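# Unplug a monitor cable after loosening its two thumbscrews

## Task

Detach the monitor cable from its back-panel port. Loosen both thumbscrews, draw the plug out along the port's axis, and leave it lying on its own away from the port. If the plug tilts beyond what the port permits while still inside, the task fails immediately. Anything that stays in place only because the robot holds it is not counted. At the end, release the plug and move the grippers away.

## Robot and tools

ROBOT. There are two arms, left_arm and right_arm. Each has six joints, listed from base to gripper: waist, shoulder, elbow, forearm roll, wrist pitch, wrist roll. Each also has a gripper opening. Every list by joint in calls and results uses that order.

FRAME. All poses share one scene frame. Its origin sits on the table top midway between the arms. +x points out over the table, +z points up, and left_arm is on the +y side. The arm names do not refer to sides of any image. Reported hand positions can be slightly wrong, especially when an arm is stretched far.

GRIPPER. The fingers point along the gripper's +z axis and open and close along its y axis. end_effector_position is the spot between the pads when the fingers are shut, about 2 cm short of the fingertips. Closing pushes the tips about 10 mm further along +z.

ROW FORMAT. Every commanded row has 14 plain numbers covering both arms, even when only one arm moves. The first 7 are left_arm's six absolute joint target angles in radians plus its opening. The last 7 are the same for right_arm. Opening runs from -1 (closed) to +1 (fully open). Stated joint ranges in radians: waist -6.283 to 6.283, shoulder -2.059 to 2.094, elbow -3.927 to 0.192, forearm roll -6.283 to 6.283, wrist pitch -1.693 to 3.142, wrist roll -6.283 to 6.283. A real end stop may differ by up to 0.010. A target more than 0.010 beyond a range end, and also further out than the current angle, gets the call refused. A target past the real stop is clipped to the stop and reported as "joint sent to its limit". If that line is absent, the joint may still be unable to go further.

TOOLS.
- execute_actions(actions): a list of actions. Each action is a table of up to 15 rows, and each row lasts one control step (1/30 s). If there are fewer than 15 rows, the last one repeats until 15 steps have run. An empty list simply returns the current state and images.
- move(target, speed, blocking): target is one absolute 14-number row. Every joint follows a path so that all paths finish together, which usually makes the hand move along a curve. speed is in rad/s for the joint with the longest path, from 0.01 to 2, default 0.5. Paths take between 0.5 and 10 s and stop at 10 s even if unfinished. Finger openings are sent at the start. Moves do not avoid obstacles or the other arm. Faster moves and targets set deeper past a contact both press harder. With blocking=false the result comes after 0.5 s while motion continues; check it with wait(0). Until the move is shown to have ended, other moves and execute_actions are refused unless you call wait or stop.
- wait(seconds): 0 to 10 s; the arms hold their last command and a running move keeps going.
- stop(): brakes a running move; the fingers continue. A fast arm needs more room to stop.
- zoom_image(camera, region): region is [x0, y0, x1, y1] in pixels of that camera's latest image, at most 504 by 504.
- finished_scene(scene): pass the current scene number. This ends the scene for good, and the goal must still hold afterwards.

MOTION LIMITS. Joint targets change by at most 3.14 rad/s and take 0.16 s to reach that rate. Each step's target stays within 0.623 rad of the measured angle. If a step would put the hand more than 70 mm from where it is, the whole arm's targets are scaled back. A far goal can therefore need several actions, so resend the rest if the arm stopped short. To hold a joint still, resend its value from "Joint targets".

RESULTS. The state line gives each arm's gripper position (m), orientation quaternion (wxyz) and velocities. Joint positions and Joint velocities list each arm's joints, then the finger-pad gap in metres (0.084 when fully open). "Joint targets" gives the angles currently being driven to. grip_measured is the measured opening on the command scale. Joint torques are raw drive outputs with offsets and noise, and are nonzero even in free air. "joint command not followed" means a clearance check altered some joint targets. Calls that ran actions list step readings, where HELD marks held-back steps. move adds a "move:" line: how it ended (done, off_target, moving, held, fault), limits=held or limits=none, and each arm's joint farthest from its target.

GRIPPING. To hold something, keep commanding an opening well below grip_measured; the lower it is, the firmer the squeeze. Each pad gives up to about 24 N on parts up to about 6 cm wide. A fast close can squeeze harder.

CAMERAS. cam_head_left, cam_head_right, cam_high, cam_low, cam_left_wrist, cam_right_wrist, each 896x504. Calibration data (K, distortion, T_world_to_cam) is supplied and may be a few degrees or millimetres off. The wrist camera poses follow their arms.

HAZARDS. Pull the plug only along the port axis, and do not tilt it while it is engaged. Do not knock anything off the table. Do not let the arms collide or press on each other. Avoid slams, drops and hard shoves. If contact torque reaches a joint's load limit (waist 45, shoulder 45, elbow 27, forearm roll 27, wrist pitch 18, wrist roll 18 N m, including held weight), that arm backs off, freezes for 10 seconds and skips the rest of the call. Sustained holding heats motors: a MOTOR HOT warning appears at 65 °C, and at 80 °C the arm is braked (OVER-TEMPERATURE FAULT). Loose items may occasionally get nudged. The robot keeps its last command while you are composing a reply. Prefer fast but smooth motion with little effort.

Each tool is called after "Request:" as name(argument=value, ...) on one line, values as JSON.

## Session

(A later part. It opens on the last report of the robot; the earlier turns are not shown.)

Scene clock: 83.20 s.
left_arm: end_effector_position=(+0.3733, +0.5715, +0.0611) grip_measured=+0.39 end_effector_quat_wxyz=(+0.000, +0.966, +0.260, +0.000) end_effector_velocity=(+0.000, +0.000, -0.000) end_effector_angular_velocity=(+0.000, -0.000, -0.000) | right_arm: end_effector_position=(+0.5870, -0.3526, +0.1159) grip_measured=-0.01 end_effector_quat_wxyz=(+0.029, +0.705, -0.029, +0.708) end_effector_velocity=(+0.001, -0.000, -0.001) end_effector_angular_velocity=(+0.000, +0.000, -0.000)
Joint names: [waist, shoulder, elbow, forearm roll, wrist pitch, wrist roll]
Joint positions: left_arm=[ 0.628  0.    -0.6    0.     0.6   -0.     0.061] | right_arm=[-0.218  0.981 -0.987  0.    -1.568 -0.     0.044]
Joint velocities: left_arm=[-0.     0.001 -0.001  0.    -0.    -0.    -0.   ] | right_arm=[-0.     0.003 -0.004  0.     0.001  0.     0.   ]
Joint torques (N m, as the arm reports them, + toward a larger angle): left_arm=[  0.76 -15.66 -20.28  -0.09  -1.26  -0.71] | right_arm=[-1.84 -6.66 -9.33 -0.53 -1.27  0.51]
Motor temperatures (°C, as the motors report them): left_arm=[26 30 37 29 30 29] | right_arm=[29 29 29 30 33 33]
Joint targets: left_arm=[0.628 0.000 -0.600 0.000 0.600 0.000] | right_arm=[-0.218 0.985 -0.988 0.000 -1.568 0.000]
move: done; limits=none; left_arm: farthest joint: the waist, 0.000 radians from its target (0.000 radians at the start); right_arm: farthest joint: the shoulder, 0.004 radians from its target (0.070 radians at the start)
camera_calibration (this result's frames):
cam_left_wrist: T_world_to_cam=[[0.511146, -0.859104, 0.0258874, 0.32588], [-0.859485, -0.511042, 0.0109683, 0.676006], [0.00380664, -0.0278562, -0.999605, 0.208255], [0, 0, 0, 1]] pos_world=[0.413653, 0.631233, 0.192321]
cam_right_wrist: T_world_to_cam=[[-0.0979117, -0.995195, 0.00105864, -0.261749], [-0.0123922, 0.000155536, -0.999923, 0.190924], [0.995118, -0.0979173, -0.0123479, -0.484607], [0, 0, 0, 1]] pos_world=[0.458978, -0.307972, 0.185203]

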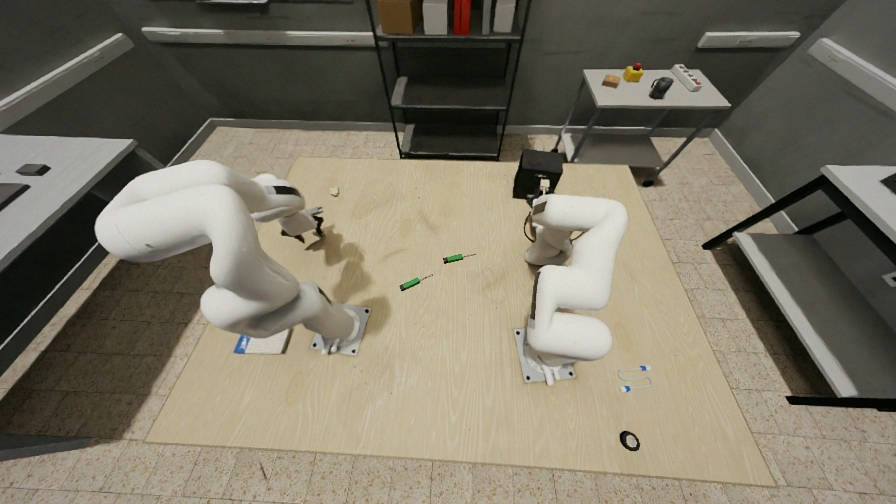

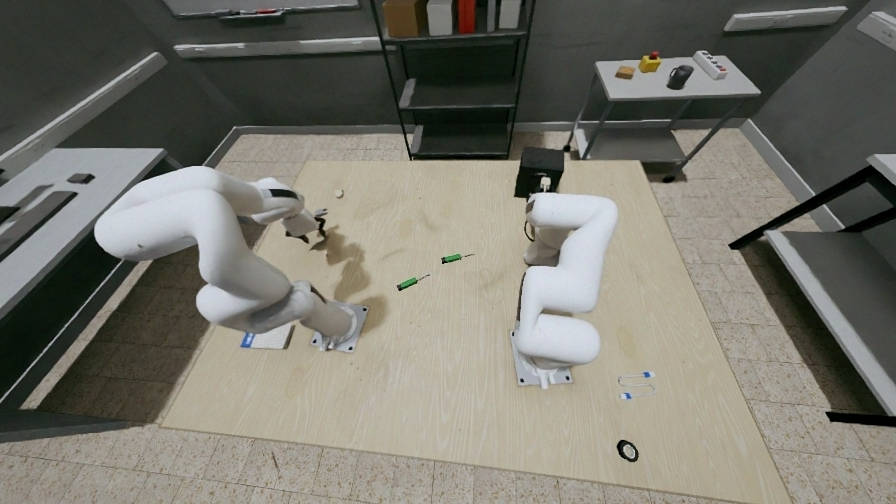

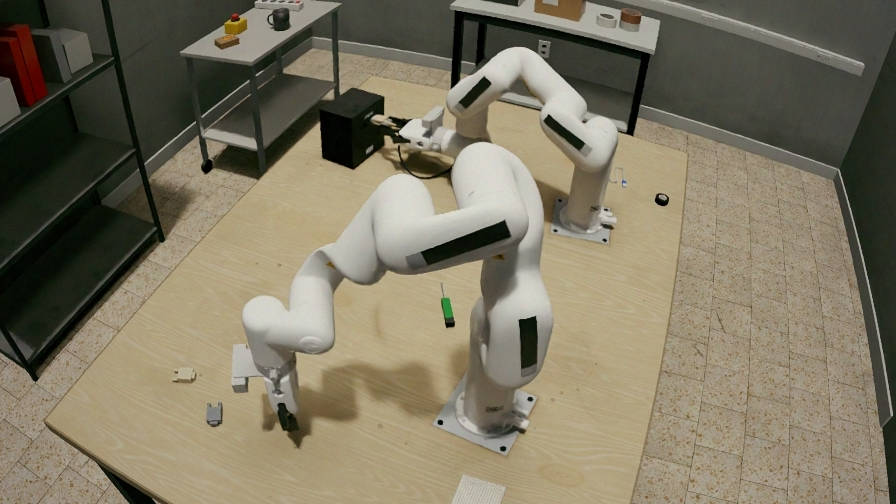

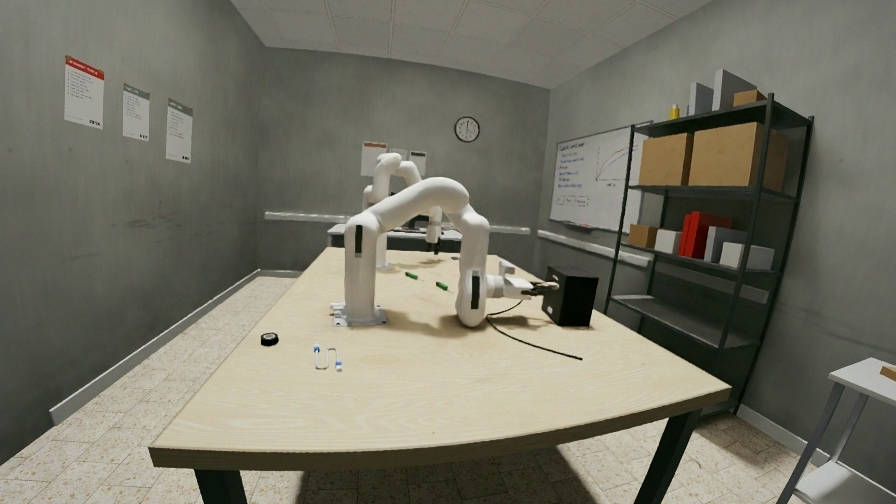

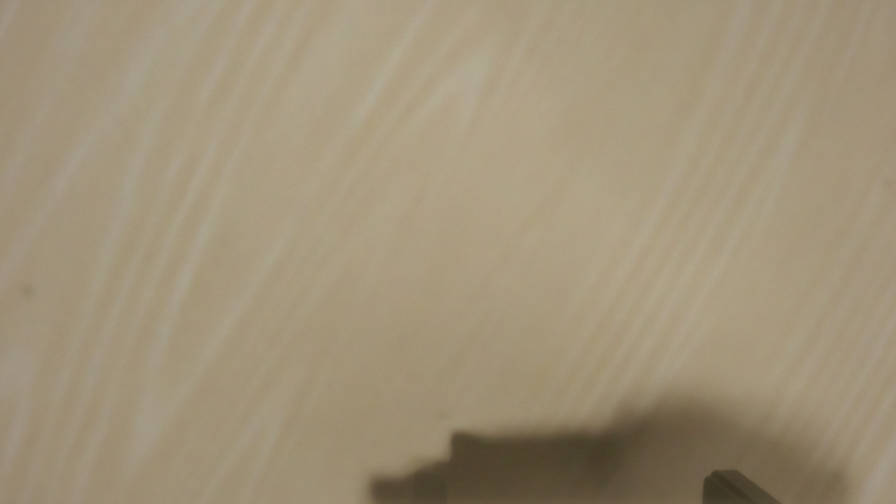

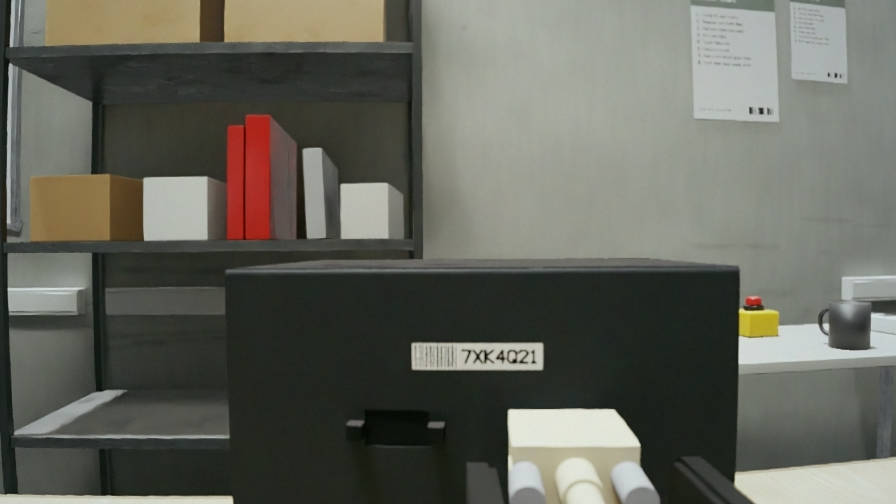

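Request:
execute_actions(actions=[[[0.628,0,-0.6,0,0.6,0,0.4,-0.209,0.935,-0.935,0,-1.53,0,0.1]],[[0.628,0,-0.6,0,0.6,0,0.4,-0.209,0.935,-0.935,0,-1.53,0,-0.35]],[[0.628,0,-0.6,0,0.6,0,0.4,-0.209,0.935,-0.935,0,-1.53,0,-0.35]],[[0.628,0,-0.6,0,0.6,0,0.4,-0.209,0.935,-0.935,0,-1.56,0,-0.35]],[[0.628,0,-0.6,0,0.6,0,0.4,-0.209,0.935,-0.935,0,-1.59,0,-0.35]],[[0.628,0,-0.6,0,0.6,0,0.4,-0.209,0.935,-0.935,0,-1.62,0,-0.35]]])

Request:
execute_actions(actions=[[[0.628,0,-0.6,0,0.6,0,0.4,-0.209,0.935,-0.935,0,-1.62,0,0.1]],[[0.628,0,-0.6,0,0.6,0,0.4,-0.222,0.935,-0.935,0,-1.62,0,0.1]],[[0.628,0,-0.6,0,0.6,0,0.4,-0.222,0.935,-0.935,0,-1.62,0,-0.35]],[[0.628,0,-0.6,0,0.6,0,0.4,-0.222,0.935,-0.935,0,-1.62,0,-0.35]],[[0.628,0,-0.6,0,0.6,0,0.4,-0.222,0.935,-0.935,0,-1.59,0,-0.35]],[[0.628,0,-0.6,0,0.6,0,0.4,-0.222,0.935,-0.935,0,-1.56,0,-0.35]],[[0.628,0,-0.6,0,0.6,0,0.4,-0.222,0.935,-0.935,0,-1.53,0,-0.35]]])

Scene clock: 116.83 s.
left_arm: end_effector_position=(+0.3733, +0.5715, +0.0611) grip_measured=+0.39 end_effector_quat_wxyz=(+0.000, +0.966, +0.260, +0.000) end_effector_velocity=(+0.000, -0.000, -0.000) end_effector_angular_velocity=(+0.000, +0.000, -0.001) | right_arm: end_effector_position=(+0.5770, -0.3476, +0.1359) grip_measured=-0.30 end_effector_quat_wxyz=(+0.027, +0.693, -0.026, +0.720) end_effector_velocity=(-0.000, -0.000, -0.001) end_effector_angular_velocity=(-0.002, +0.001, -0.001)
Joint names: [waist, shoulder, elbow, forearm roll, wrist pitch, wrist roll]
Joint positions: left_arm=[ 0.628  0.    -0.6    0.     0.6    0.     0.061] | right_arm=[-0.21   0.935 -0.935  0.003 -1.608 -0.     0.031]
Joint velocities: left_arm=[-0.  0. -0.  0. -0.  0.  0.] | right_arm=[-0.001  0.001  0.    -0.    -0.    -0.002 -0.   ]
Joint torques (N m, as the arm reports them, + toward a larger angle): left_arm=[ -0.25 -15.99 -19.52   0.37  -1.51  -0.53] | right_arm=[ 15.24 -53.95 -16.48  -4.78  -6.56   0.42]
Motor temperatures (°C, as the motors report them): left_arm=[26 30 37 29 30 29] | right_arm=[29 29 30 30 33 33]
Joint targets: left_arm=[0.628 0.000 -0.600 0.000 0.600 0.000] | right_arm=[-0.209 0.935 -0.935 0.000 -1.620 0.000]
Step readings (joint positions; steps 1 to 15: 1st action; 16 to 30: 2nd action; 31 to 45: 3rd action; 46 to 60: 4th action; 61 to 75: 5th action; 76 to 90: 6th action):
0: left_arm=[0.628 0.000 -0.600 0.000 0.600 -0.000] | right_arm=[-0.218 0.981 -0.988 0.000 -1.568 -0.000]
1: left_arm=[0.628 -0.000 -0.600 -0.000 0.600 -0.000] | right_arm=[-0.218 0.981 -0.988 -0.000 -1.568 0.000]
2: left_arm=[0.628 0.000 -0.600 0.000 0.600 0.000] | right_arm=[-0.217 0.978 -0.984 -0.000 -1.563 0.000]
4: left_arm=[0.628 0.000 -0.600 0.000 0.600 0.000] | right_arm=[-0.213 0.963 -0.958 -0.001 -1.546 0.000]
8: left_arm=[0.628 -0.000 -0.600 -0.000 0.600 -0.000] | right_arm=[-0.209 0.944 -0.940 -0.000 -1.534 0.000]
15: left_arm=[0.628 -0.000 -0.600 0.000 0.600 -0.000] | right_arm=[-0.209 0.937 -0.935 -0.000 -1.530 -0.000]
16: left_arm=[0.628 0.000 -0.600 -0.000 0.600 -0.000] | right_arm=[-0.209 0.937 -0.935 -0.000 -1.530 -0.000]
17: left_arm=[0.628 -0.000 -0.600 -0.000 0.600 -0.000] | right_arm=[-0.209 0.936 -0.935 0.001 -1.530 0.000]
19: left_arm=[0.628 0.000 -0.600 0.000 0.600 0.000] | right_arm=[-0.212 0.936 -0.934 0.002 -1.531 0.000]
23: left_arm=[0.628 -0.000 -0.600 -0.000 0.600 -0.000] | right_arm=[-0.212 0.936 -0.934 0.002 -1.531 0.000]
30: left_arm=[0.628 -0.000 -0.600 0.000 0.600 -0.000] | right_arm=[-0.211 0.935 -0.934 0.002 -1.530 0.000]
31: left_arm=[0.628 0.000 -0.600 -0.000 0.600 0.000] | right_arm=[-0.211 0.935 -0.934 0.002 -1.530 0.000]
32: left_arm=[0.628 0.000 -0.600 -0.000 0.600 -0.000] | right_arm=[-0.211 0.935 -0.934 0.002 -1.530 0.000]
34: left_arm=[0.628 0.000 -0.600 0.000 0.600 -0.000] | right_arm=[-0.211 0.935 -0.934 0.001 -1.530 0.000]
38: left_arm=[0.628 0.000 -0.600 -0.000 0.600 -0.000] | right_arm=[-0.211 0.935 -0.934 0.002 -1.530 0.000]
45: left_arm=[0.628 -0.000 -0.600 -0.000 0.600 0.000] | right_arm=[-0.210 0.935 -0.934 0.003 -1.530 0.000]
46: left_arm=[0.628 0.000 -0.600 -0.000 0.600 -0.000] | right_arm=[-0.210 0.935 -0.934 0.003 -1.531 0.000]
47: left_arm=[0.628 0.000 -0.600 -0.000 0.600 0.000] | right_arm=[-0.210 0.936 -0.935 0.003 -1.534 0.000]
49: left_arm=[0.628 0.000 -0.600 -0.000 0.600 -0.000] | right_arm=[-0.210 0.938 -0.936 0.003 -1.539 0.000]
53: left_arm=[0.628 0.000 -0.600 0.000 0.600 -0.000] | right_arm=[-0.210 0.938 -0.935 0.003 -1.546 0.000]
60: left_arm=[0.628 -0.000 -0.600 -0.000 0.600 -0.000] | right_arm=[-0.210 0.937 -0.934 0.003 -1.544 0.000]
61: left_arm=[0.628 0.000 -0.600 0.000 0.600 -0.000] | right_arm=[-0.210 0.937 -0.934 0.003 -1.545 0.000]
62: left_arm=[0.628 -0.000 -0.600 -0.000 0.600 0.000] | right_arm=[-0.210 0.936 -0.934 0.003 -1.551 0.000]
64: left_arm=[0.628 -0.000 -0.600 -0.000 0.600 0.000] | right_arm=[-0.210 0.936 -0.933 0.003 -1.565 -0.000]
68: left_arm=[0.628 -0.000 -0.600 -0.000 0.600 -0.000] | right_arm=[-0.210 0.936 -0.933 0.003 -1.573 -0.000]
75: left_arm=[0.628 0.000 -0.600 0.000 0.600 -0.000] | right_arm=[-0.210 0.936 -0.933 0.003 -1.573 -0.000]
76: left_arm=[0.628 0.000 -0.600 0.000 0.600 0.000] | right_arm=[-0.210 0.936 -0.933 0.003 -1.574 -0.000]
77: left_arm=[0.628 0.000 -0.600 -0.000 0.600 0.000] | right_arm=[-0.210 0.936 -0.934 0.003 -1.581 -0.000]
79: left_arm=[0.628 -0.000 -0.600 0.000 0.600 -0.000] | right_arm=[-0.210 0.935 -0.935 0.003 -1.596 -0.000]
83: left_arm=[0.628 -0.000 -0.600 0.000 0.600 0.000] | right_arm=[-0.210 0.935 -0.935 0.003 -1.606 -0.000]
90: Joint positions above
camera_calibration (this result's frames):
cam_left_wrist: T_world_to_cam=[[0.511146, -0.859104, 0.0258874, 0.32588], [-0.859486, -0.511042, 0.0109683, 0.676006], [0.00380663, -0.0278562, -0.999605, 0.208254], [0, 0, 0, 1]] pos_world=[0.413653, 0.631233, 0.192321]
cam_right_wrist: T_world_to_cam=[[-0.0922189, -0.995739, 0.000593688, -0.261118], [0.0213457, -0.00257299, -0.999769, 0.190402], [0.99551, -0.0921849, 0.021492, -0.476784], [0, 0, 0, 1]] pos_world=[0.446499, -0.303468, 0.20076]

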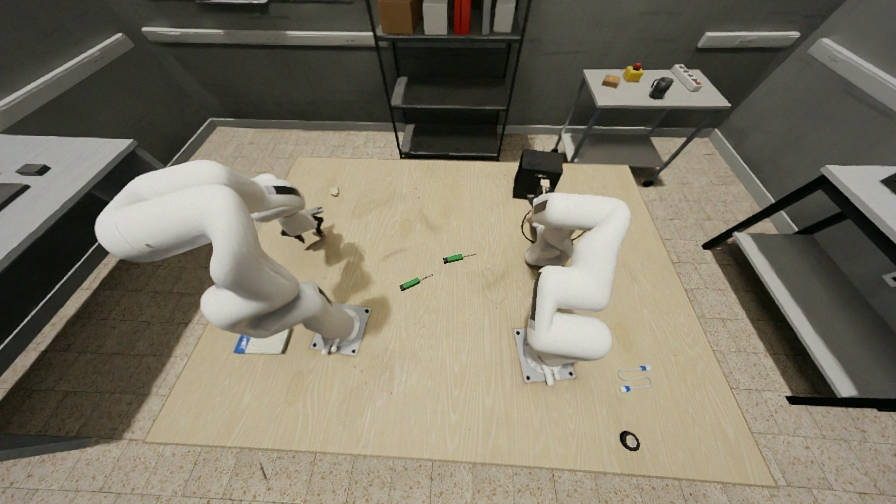

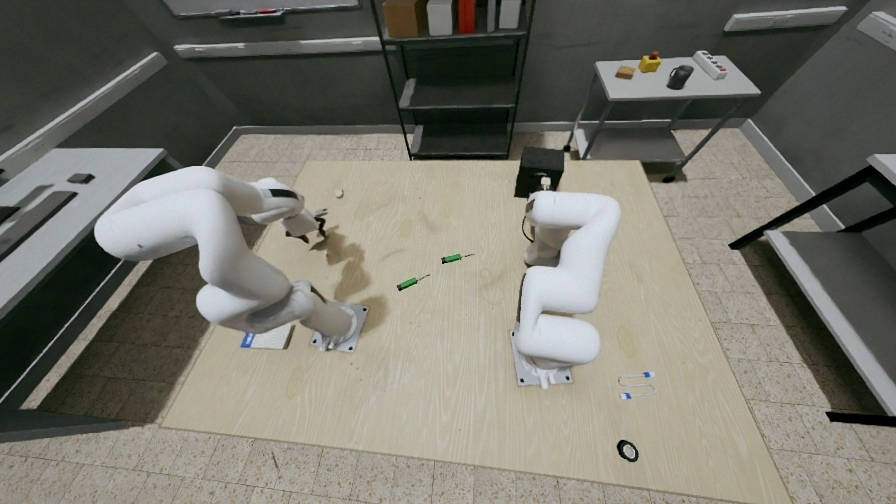

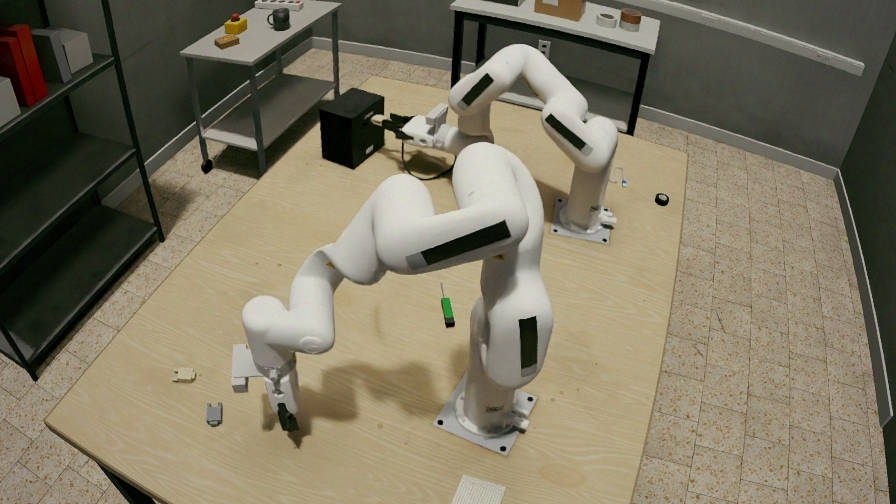

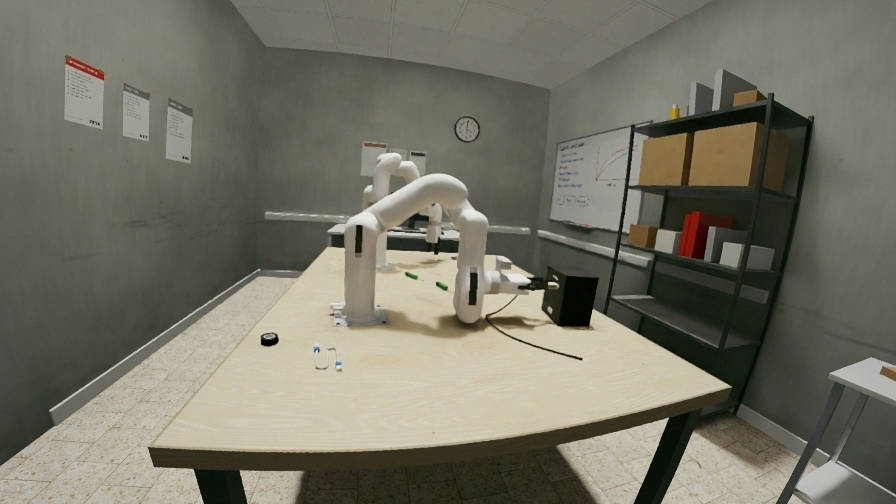

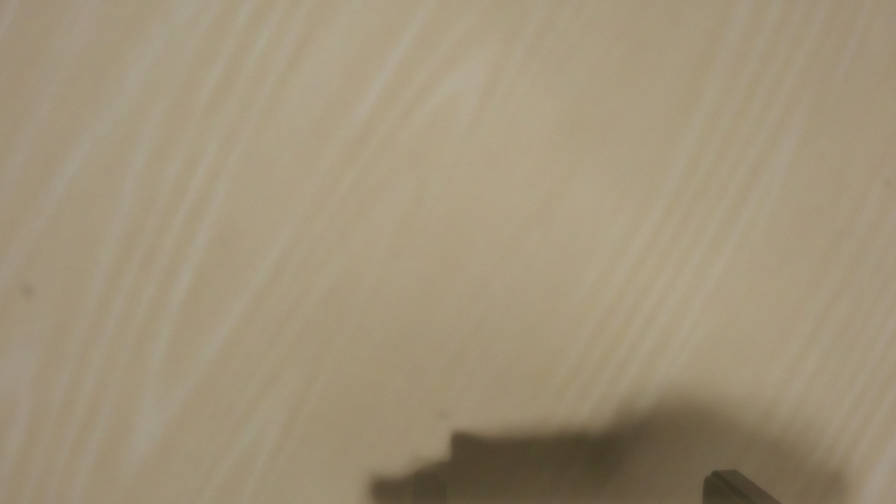

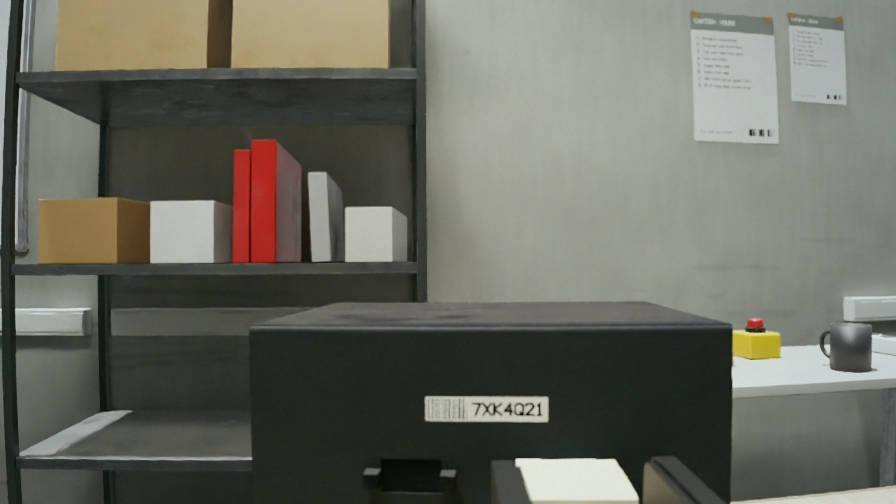

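Scene clock: 120.33 s.
left_arm: end_effector_position=(+0.3733, +0.5715, +0.0611) grip_measured=+0.39 end_effector_quat_wxyz=(+0.000, +0.966, +0.260, +0.000) end_effector_velocity=(-0.000, -0.000, +0.000) end_effector_angular_velocity=(-0.000, +0.000, +0.001) | right_arm: end_effector_position=(+0.5816, -0.3510, +0.1209) grip_measured=-0.29 end_effector_quat_wxyz=(+0.027, +0.714, -0.027, +0.699) end_effector_velocity=(-0.000, -0.000, +0.000) end_effector_angular_velocity=(+0.001, -0.000, -0.000)
Joint names: [waist, shoulder, elbow, forearm roll, wrist pitch, wrist roll]
Joint positions: left_arm=[ 0.628  0.    -0.6    0.     0.6    0.     0.061] | right_arm=[-0.218  0.935 -0.936 -0.005 -1.547 -0.     0.031]
Joint velocities: left_arm=[-0.    -0.     0.     0.     0.001 -0.001 -0.   ] | right_arm=[-0.    -0.     0.    -0.    -0.001  0.001 -0.   ]
Joint torques (N m, as the arm reports them, + toward a larger angle): left_arm=[  0.44 -15.46 -19.58   0.46  -1.5   -1.1 ] | right_arm=[-21.26  -9.37   2.94   4.97   5.31   0.25]
Motor temperatures (°C, as the motors report them): left_arm=[26 30 37 29 30 29] | right_arm=[29 29 30 30 33 33]
Joint targets: left_arm=[0.628 0.000 -0.600 0.000 0.600 0.000] | right_arm=[-0.222 0.935 -0.935 0.000 -1.530 0.000]
Step readings (joint positions; steps 1 to 15: 1st action; 16 to 30: 2nd action; 31 to 45: 3rd action; 46 to 60: 4th action; 61 to 75: 5th action; 76 to 90: 6th action; 91 to 105: 7th action):
0: left_arm=[0.628 0.000 -0.600 0.000 0.600 0.000] | right_arm=[-0.210 0.935 -0.935 0.003 -1.608 -0.000]
1: left_arm=[0.628 0.000 -0.600 -0.000 0.600 0.000] | right_arm=[-0.209 0.934 -0.936 0.001 -1.613 -0.000]
2: left_arm=[0.628 -0.000 -0.600 0.000 0.600 0.000] | right_arm=[-0.205 0.930 -0.940 -0.002 -1.619 -0.000]
4: left_arm=[0.628 -0.000 -0.600 -0.000 0.600 -0.000] | right_arm=[-0.201 0.926 -0.943 -0.004 -1.624 -0.000]
8: left_arm=[0.628 -0.000 -0.600 -0.000 0.600 -0.000] | right_arm=[-0.205 0.930 -0.939 -0.002 -1.623 -0.000]
15: left_arm=[0.628 -0.000 -0.600 -0.000 0.600 -0.000] | right_arm=[-0.208 0.934 -0.936 -0.000 -1.621 0.000]
16: left_arm=[0.628 0.000 -0.600 0.000 0.600 0.000] | right_arm=[-0.209 0.934 -0.935 -0.000 -1.620 0.000]
17: left_arm=[0.628 0.000 -0.600 0.000 0.600 0.000] | right_arm=[-0.211 0.934 -0.935 -0.000 -1.620 0.000]
19: left_arm=[0.628 0.000 -0.600 0.000 0.600 -0.000] | right_arm=[-0.218 0.935 -0.935 -0.000 -1.620 0.000]
23: left_arm=[0.628 -0.000 -0.600 0.000 0.600 -0.000] | right_arm=[-0.221 0.935 -0.935 -0.000 -1.620 0.000]
30: left_arm=[0.628 -0.000 -0.600 -0.000 0.600 -0.000] | right_arm=[-0.222 0.935 -0.935 -0.000 -1.620 0.000]
31: left_arm=[0.628 -0.000 -0.600 0.000 0.600 -0.000] | right_arm=[-0.222 0.935 -0.935 -0.000 -1.620 0.000]
32: left_arm=[0.628 -0.000 -0.600 0.000 0.600 -0.000] | right_arm=[-0.220 0.935 -0.934 -0.002 -1.621 0.000]
34: left_arm=[0.628 0.000 -0.600 -0.000 0.600 0.000] | right_arm=[-0.216 0.935 -0.934 -0.004 -1.622 0.000]
38: left_arm=[0.628 0.000 -0.600 -0.000 0.600 0.000] | right_arm=[-0.217 0.935 -0.934 -0.004 -1.621 0.000]
45: left_arm=[0.628 -0.000 -0.600 0.000 0.600 -0.000] | right_arm=[-0.218 0.935 -0.934 -0.005 -1.621 0.000]
46: left_arm=[0.628 0.000 -0.600 -0.000 0.600 0.000] | right_arm=[-0.218 0.935 -0.934 -0.005 -1.621 0.000]
47: left_arm=[0.628 0.000 -0.600 0.000 0.600 -0.000] | right_arm=[-0.218 0.935 -0.934 -0.005 -1.621 0.000]
49: left_arm=[0.628 -0.000 -0.600 0.000 0.600 -0.000] | right_arm=[-0.218 0.935 -0.934 -0.005 -1.621 0.000]
53: left_arm=[0.628 -0.000 -0.600 0.000 0.600 -0.000] | right_arm=[-0.218 0.935 -0.934 -0.005 -1.621 0.000]
60: left_arm=[0.628 0.000 -0.600 -0.000 0.600 0.000] | right_arm=[-0.218 0.935 -0.934 -0.005 -1.620 0.000]
61: left_arm=[0.628 0.000 -0.600 -0.000 0.600 -0.000] | right_arm=[-0.218 0.935 -0.934 -0.005 -1.620 0.000]
62: left_arm=[0.628 -0.000 -0.600 0.000 0.600 -0.000] | right_arm=[-0.218 0.935 -0.935 -0.005 -1.616 0.000]
64: left_arm=[0.628 -0.000 -0.600 0.000 0.600 -0.000] | right_arm=[-0.218 0.933 -0.936 -0.005 -1.605 0.000]
68: left_arm=[0.628 0.000 -0.600 -0.000 0.600 -0.000] | right_arm=[-0.218 0.932 -0.937 -0.005 -1.599 0.000]
75: left_arm=[0.628 0.000 -0.600 -0.000 0.600 -0.000] | right_arm=[-0.218 0.933 -0.937 -0.005 -1.599 0.000]
76: left_arm=[0.628 -0.000 -0.600 -0.000 0.600 -0.000] | right_arm=[-0.218 0.933 -0.937 -0.005 -1.599 0.000]
77: left_arm=[0.628 0.000 -0.600 0.000 0.600 0.000] | right_arm=[-0.218 0.933 -0.937 -0.005 -1.594 0.000]
79: left_arm=[0.628 0.000 -0.600 -0.000 0.600 -0.000] | right_arm=[-0.218 0.933 -0.938 -0.005 -1.583 0.000]
83: left_arm=[0.628 0.000 -0.600 -0.000 0.600 -0.000] | right_arm=[-0.218 0.933 -0.938 -0.005 -1.577 -0.000]
90: left_arm=[0.628 0.000 -0.600 -0.000 0.600 0.000] | right_arm=[-0.218 0.933 -0.938 -0.005 -1.577 0.000]
91: left_arm=[0.628 0.000 -0.600 -0.000 0.600 0.000] | right_arm=[-0.218 0.933 -0.938 -0.005 -1.577 0.000]
92: left_arm=[0.628 0.000 -0.600 -0.000 0.600 -0.000] | right_arm=[-0.218 0.933 -0.937 -0.005 -1.571 0.000]
94: left_arm=[0.628 -0.000 -0.600 0.000 0.600 0.000] | right_arm=[-0.218 0.934 -0.937 -0.005 -1.557 -0.000]
98: left_arm=[0.628 -0.000 -0.600 0.000 0.600 0.000] | right_arm=[-0.218 0.935 -0.936 -0.005 -1.548 -0.000]
105: Joint positions above
camera_calibration (this result's frames):
cam_left_wrist: T_world_to_cam=[[0.511146, -0.859104, 0.0258874, 0.32588], [-0.859486, -0.511042, 0.0109683, 0.676006], [0.0038066, -0.0278563, -0.999605, 0.208255], [0, 0, 0, 1]] pos_world=[0.413653, 0.631233, 0.192321]
cam_right_wrist: T_world_to_cam=[[-0.0930059, -0.995664, 0.00155696, -0.263761], [-0.0387197, 0.00205428, -0.999248, 0.21179], [0.994912, -0.0929962, -0.0387429, -0.473953], [0, 0, 0, 1]] pos_world=[0.455211, -0.307129, 0.193679]

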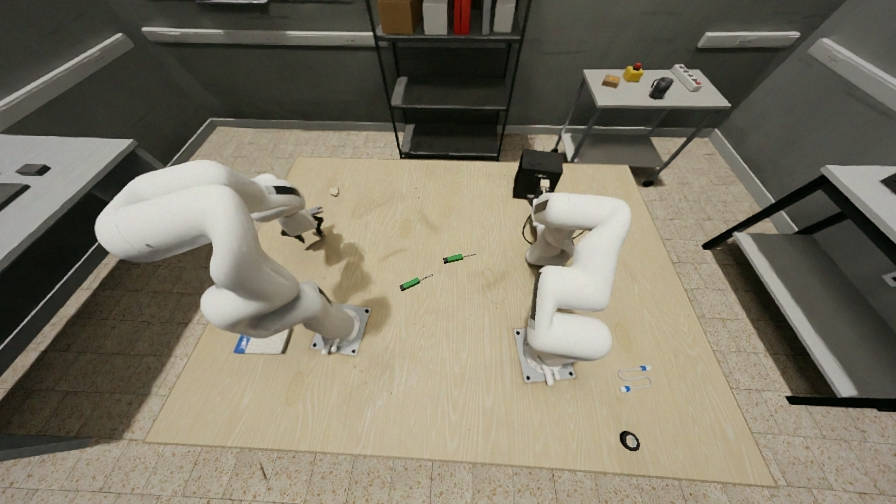

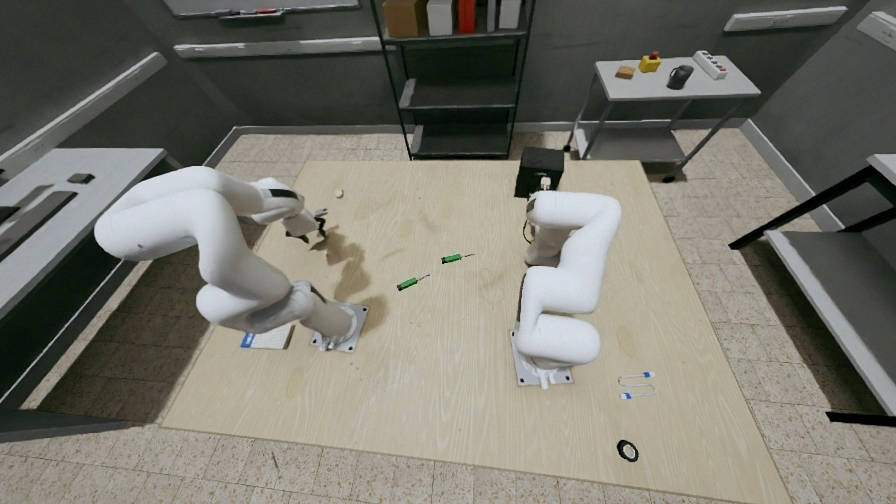

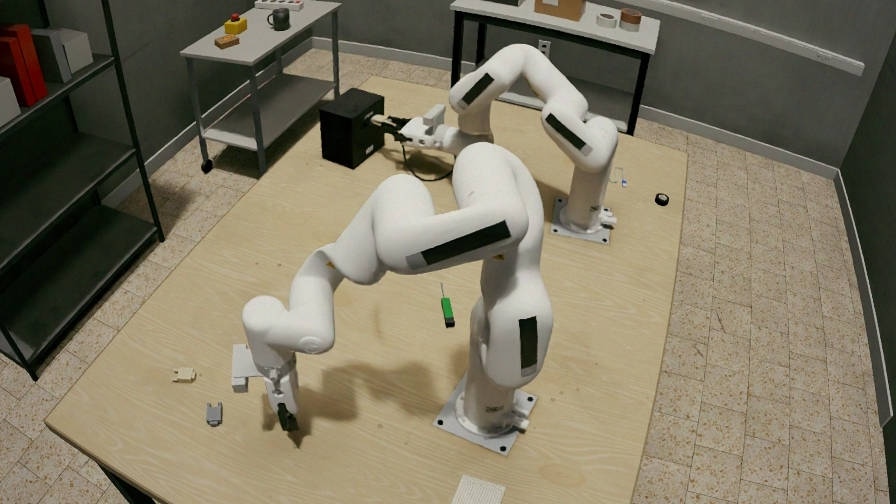

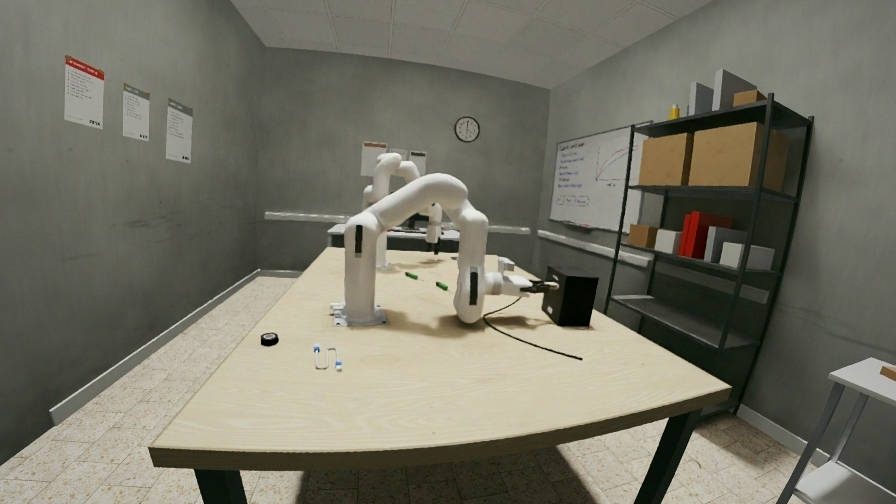

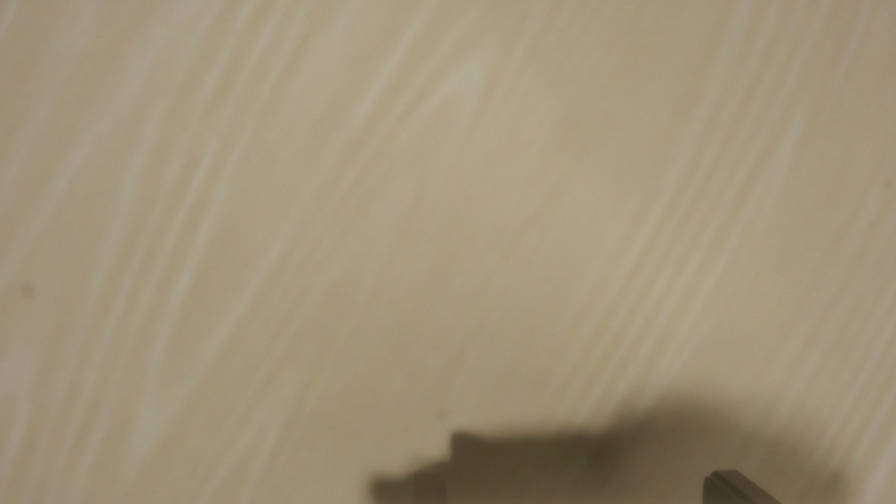

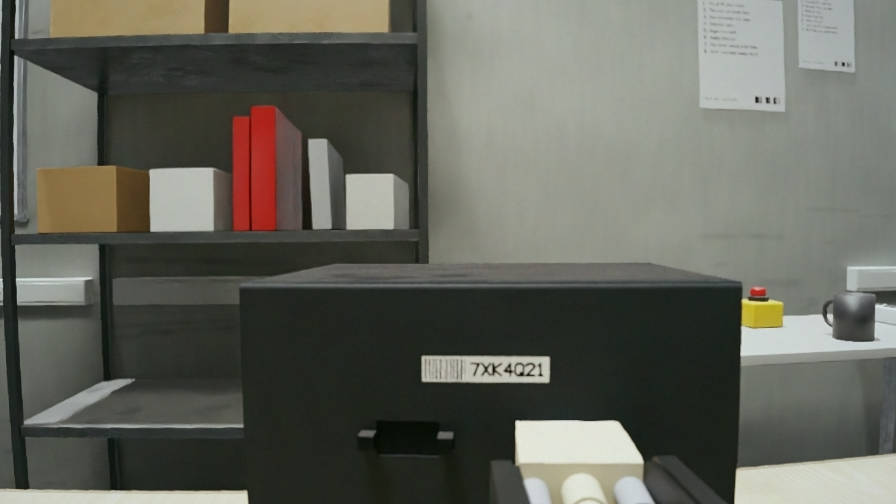

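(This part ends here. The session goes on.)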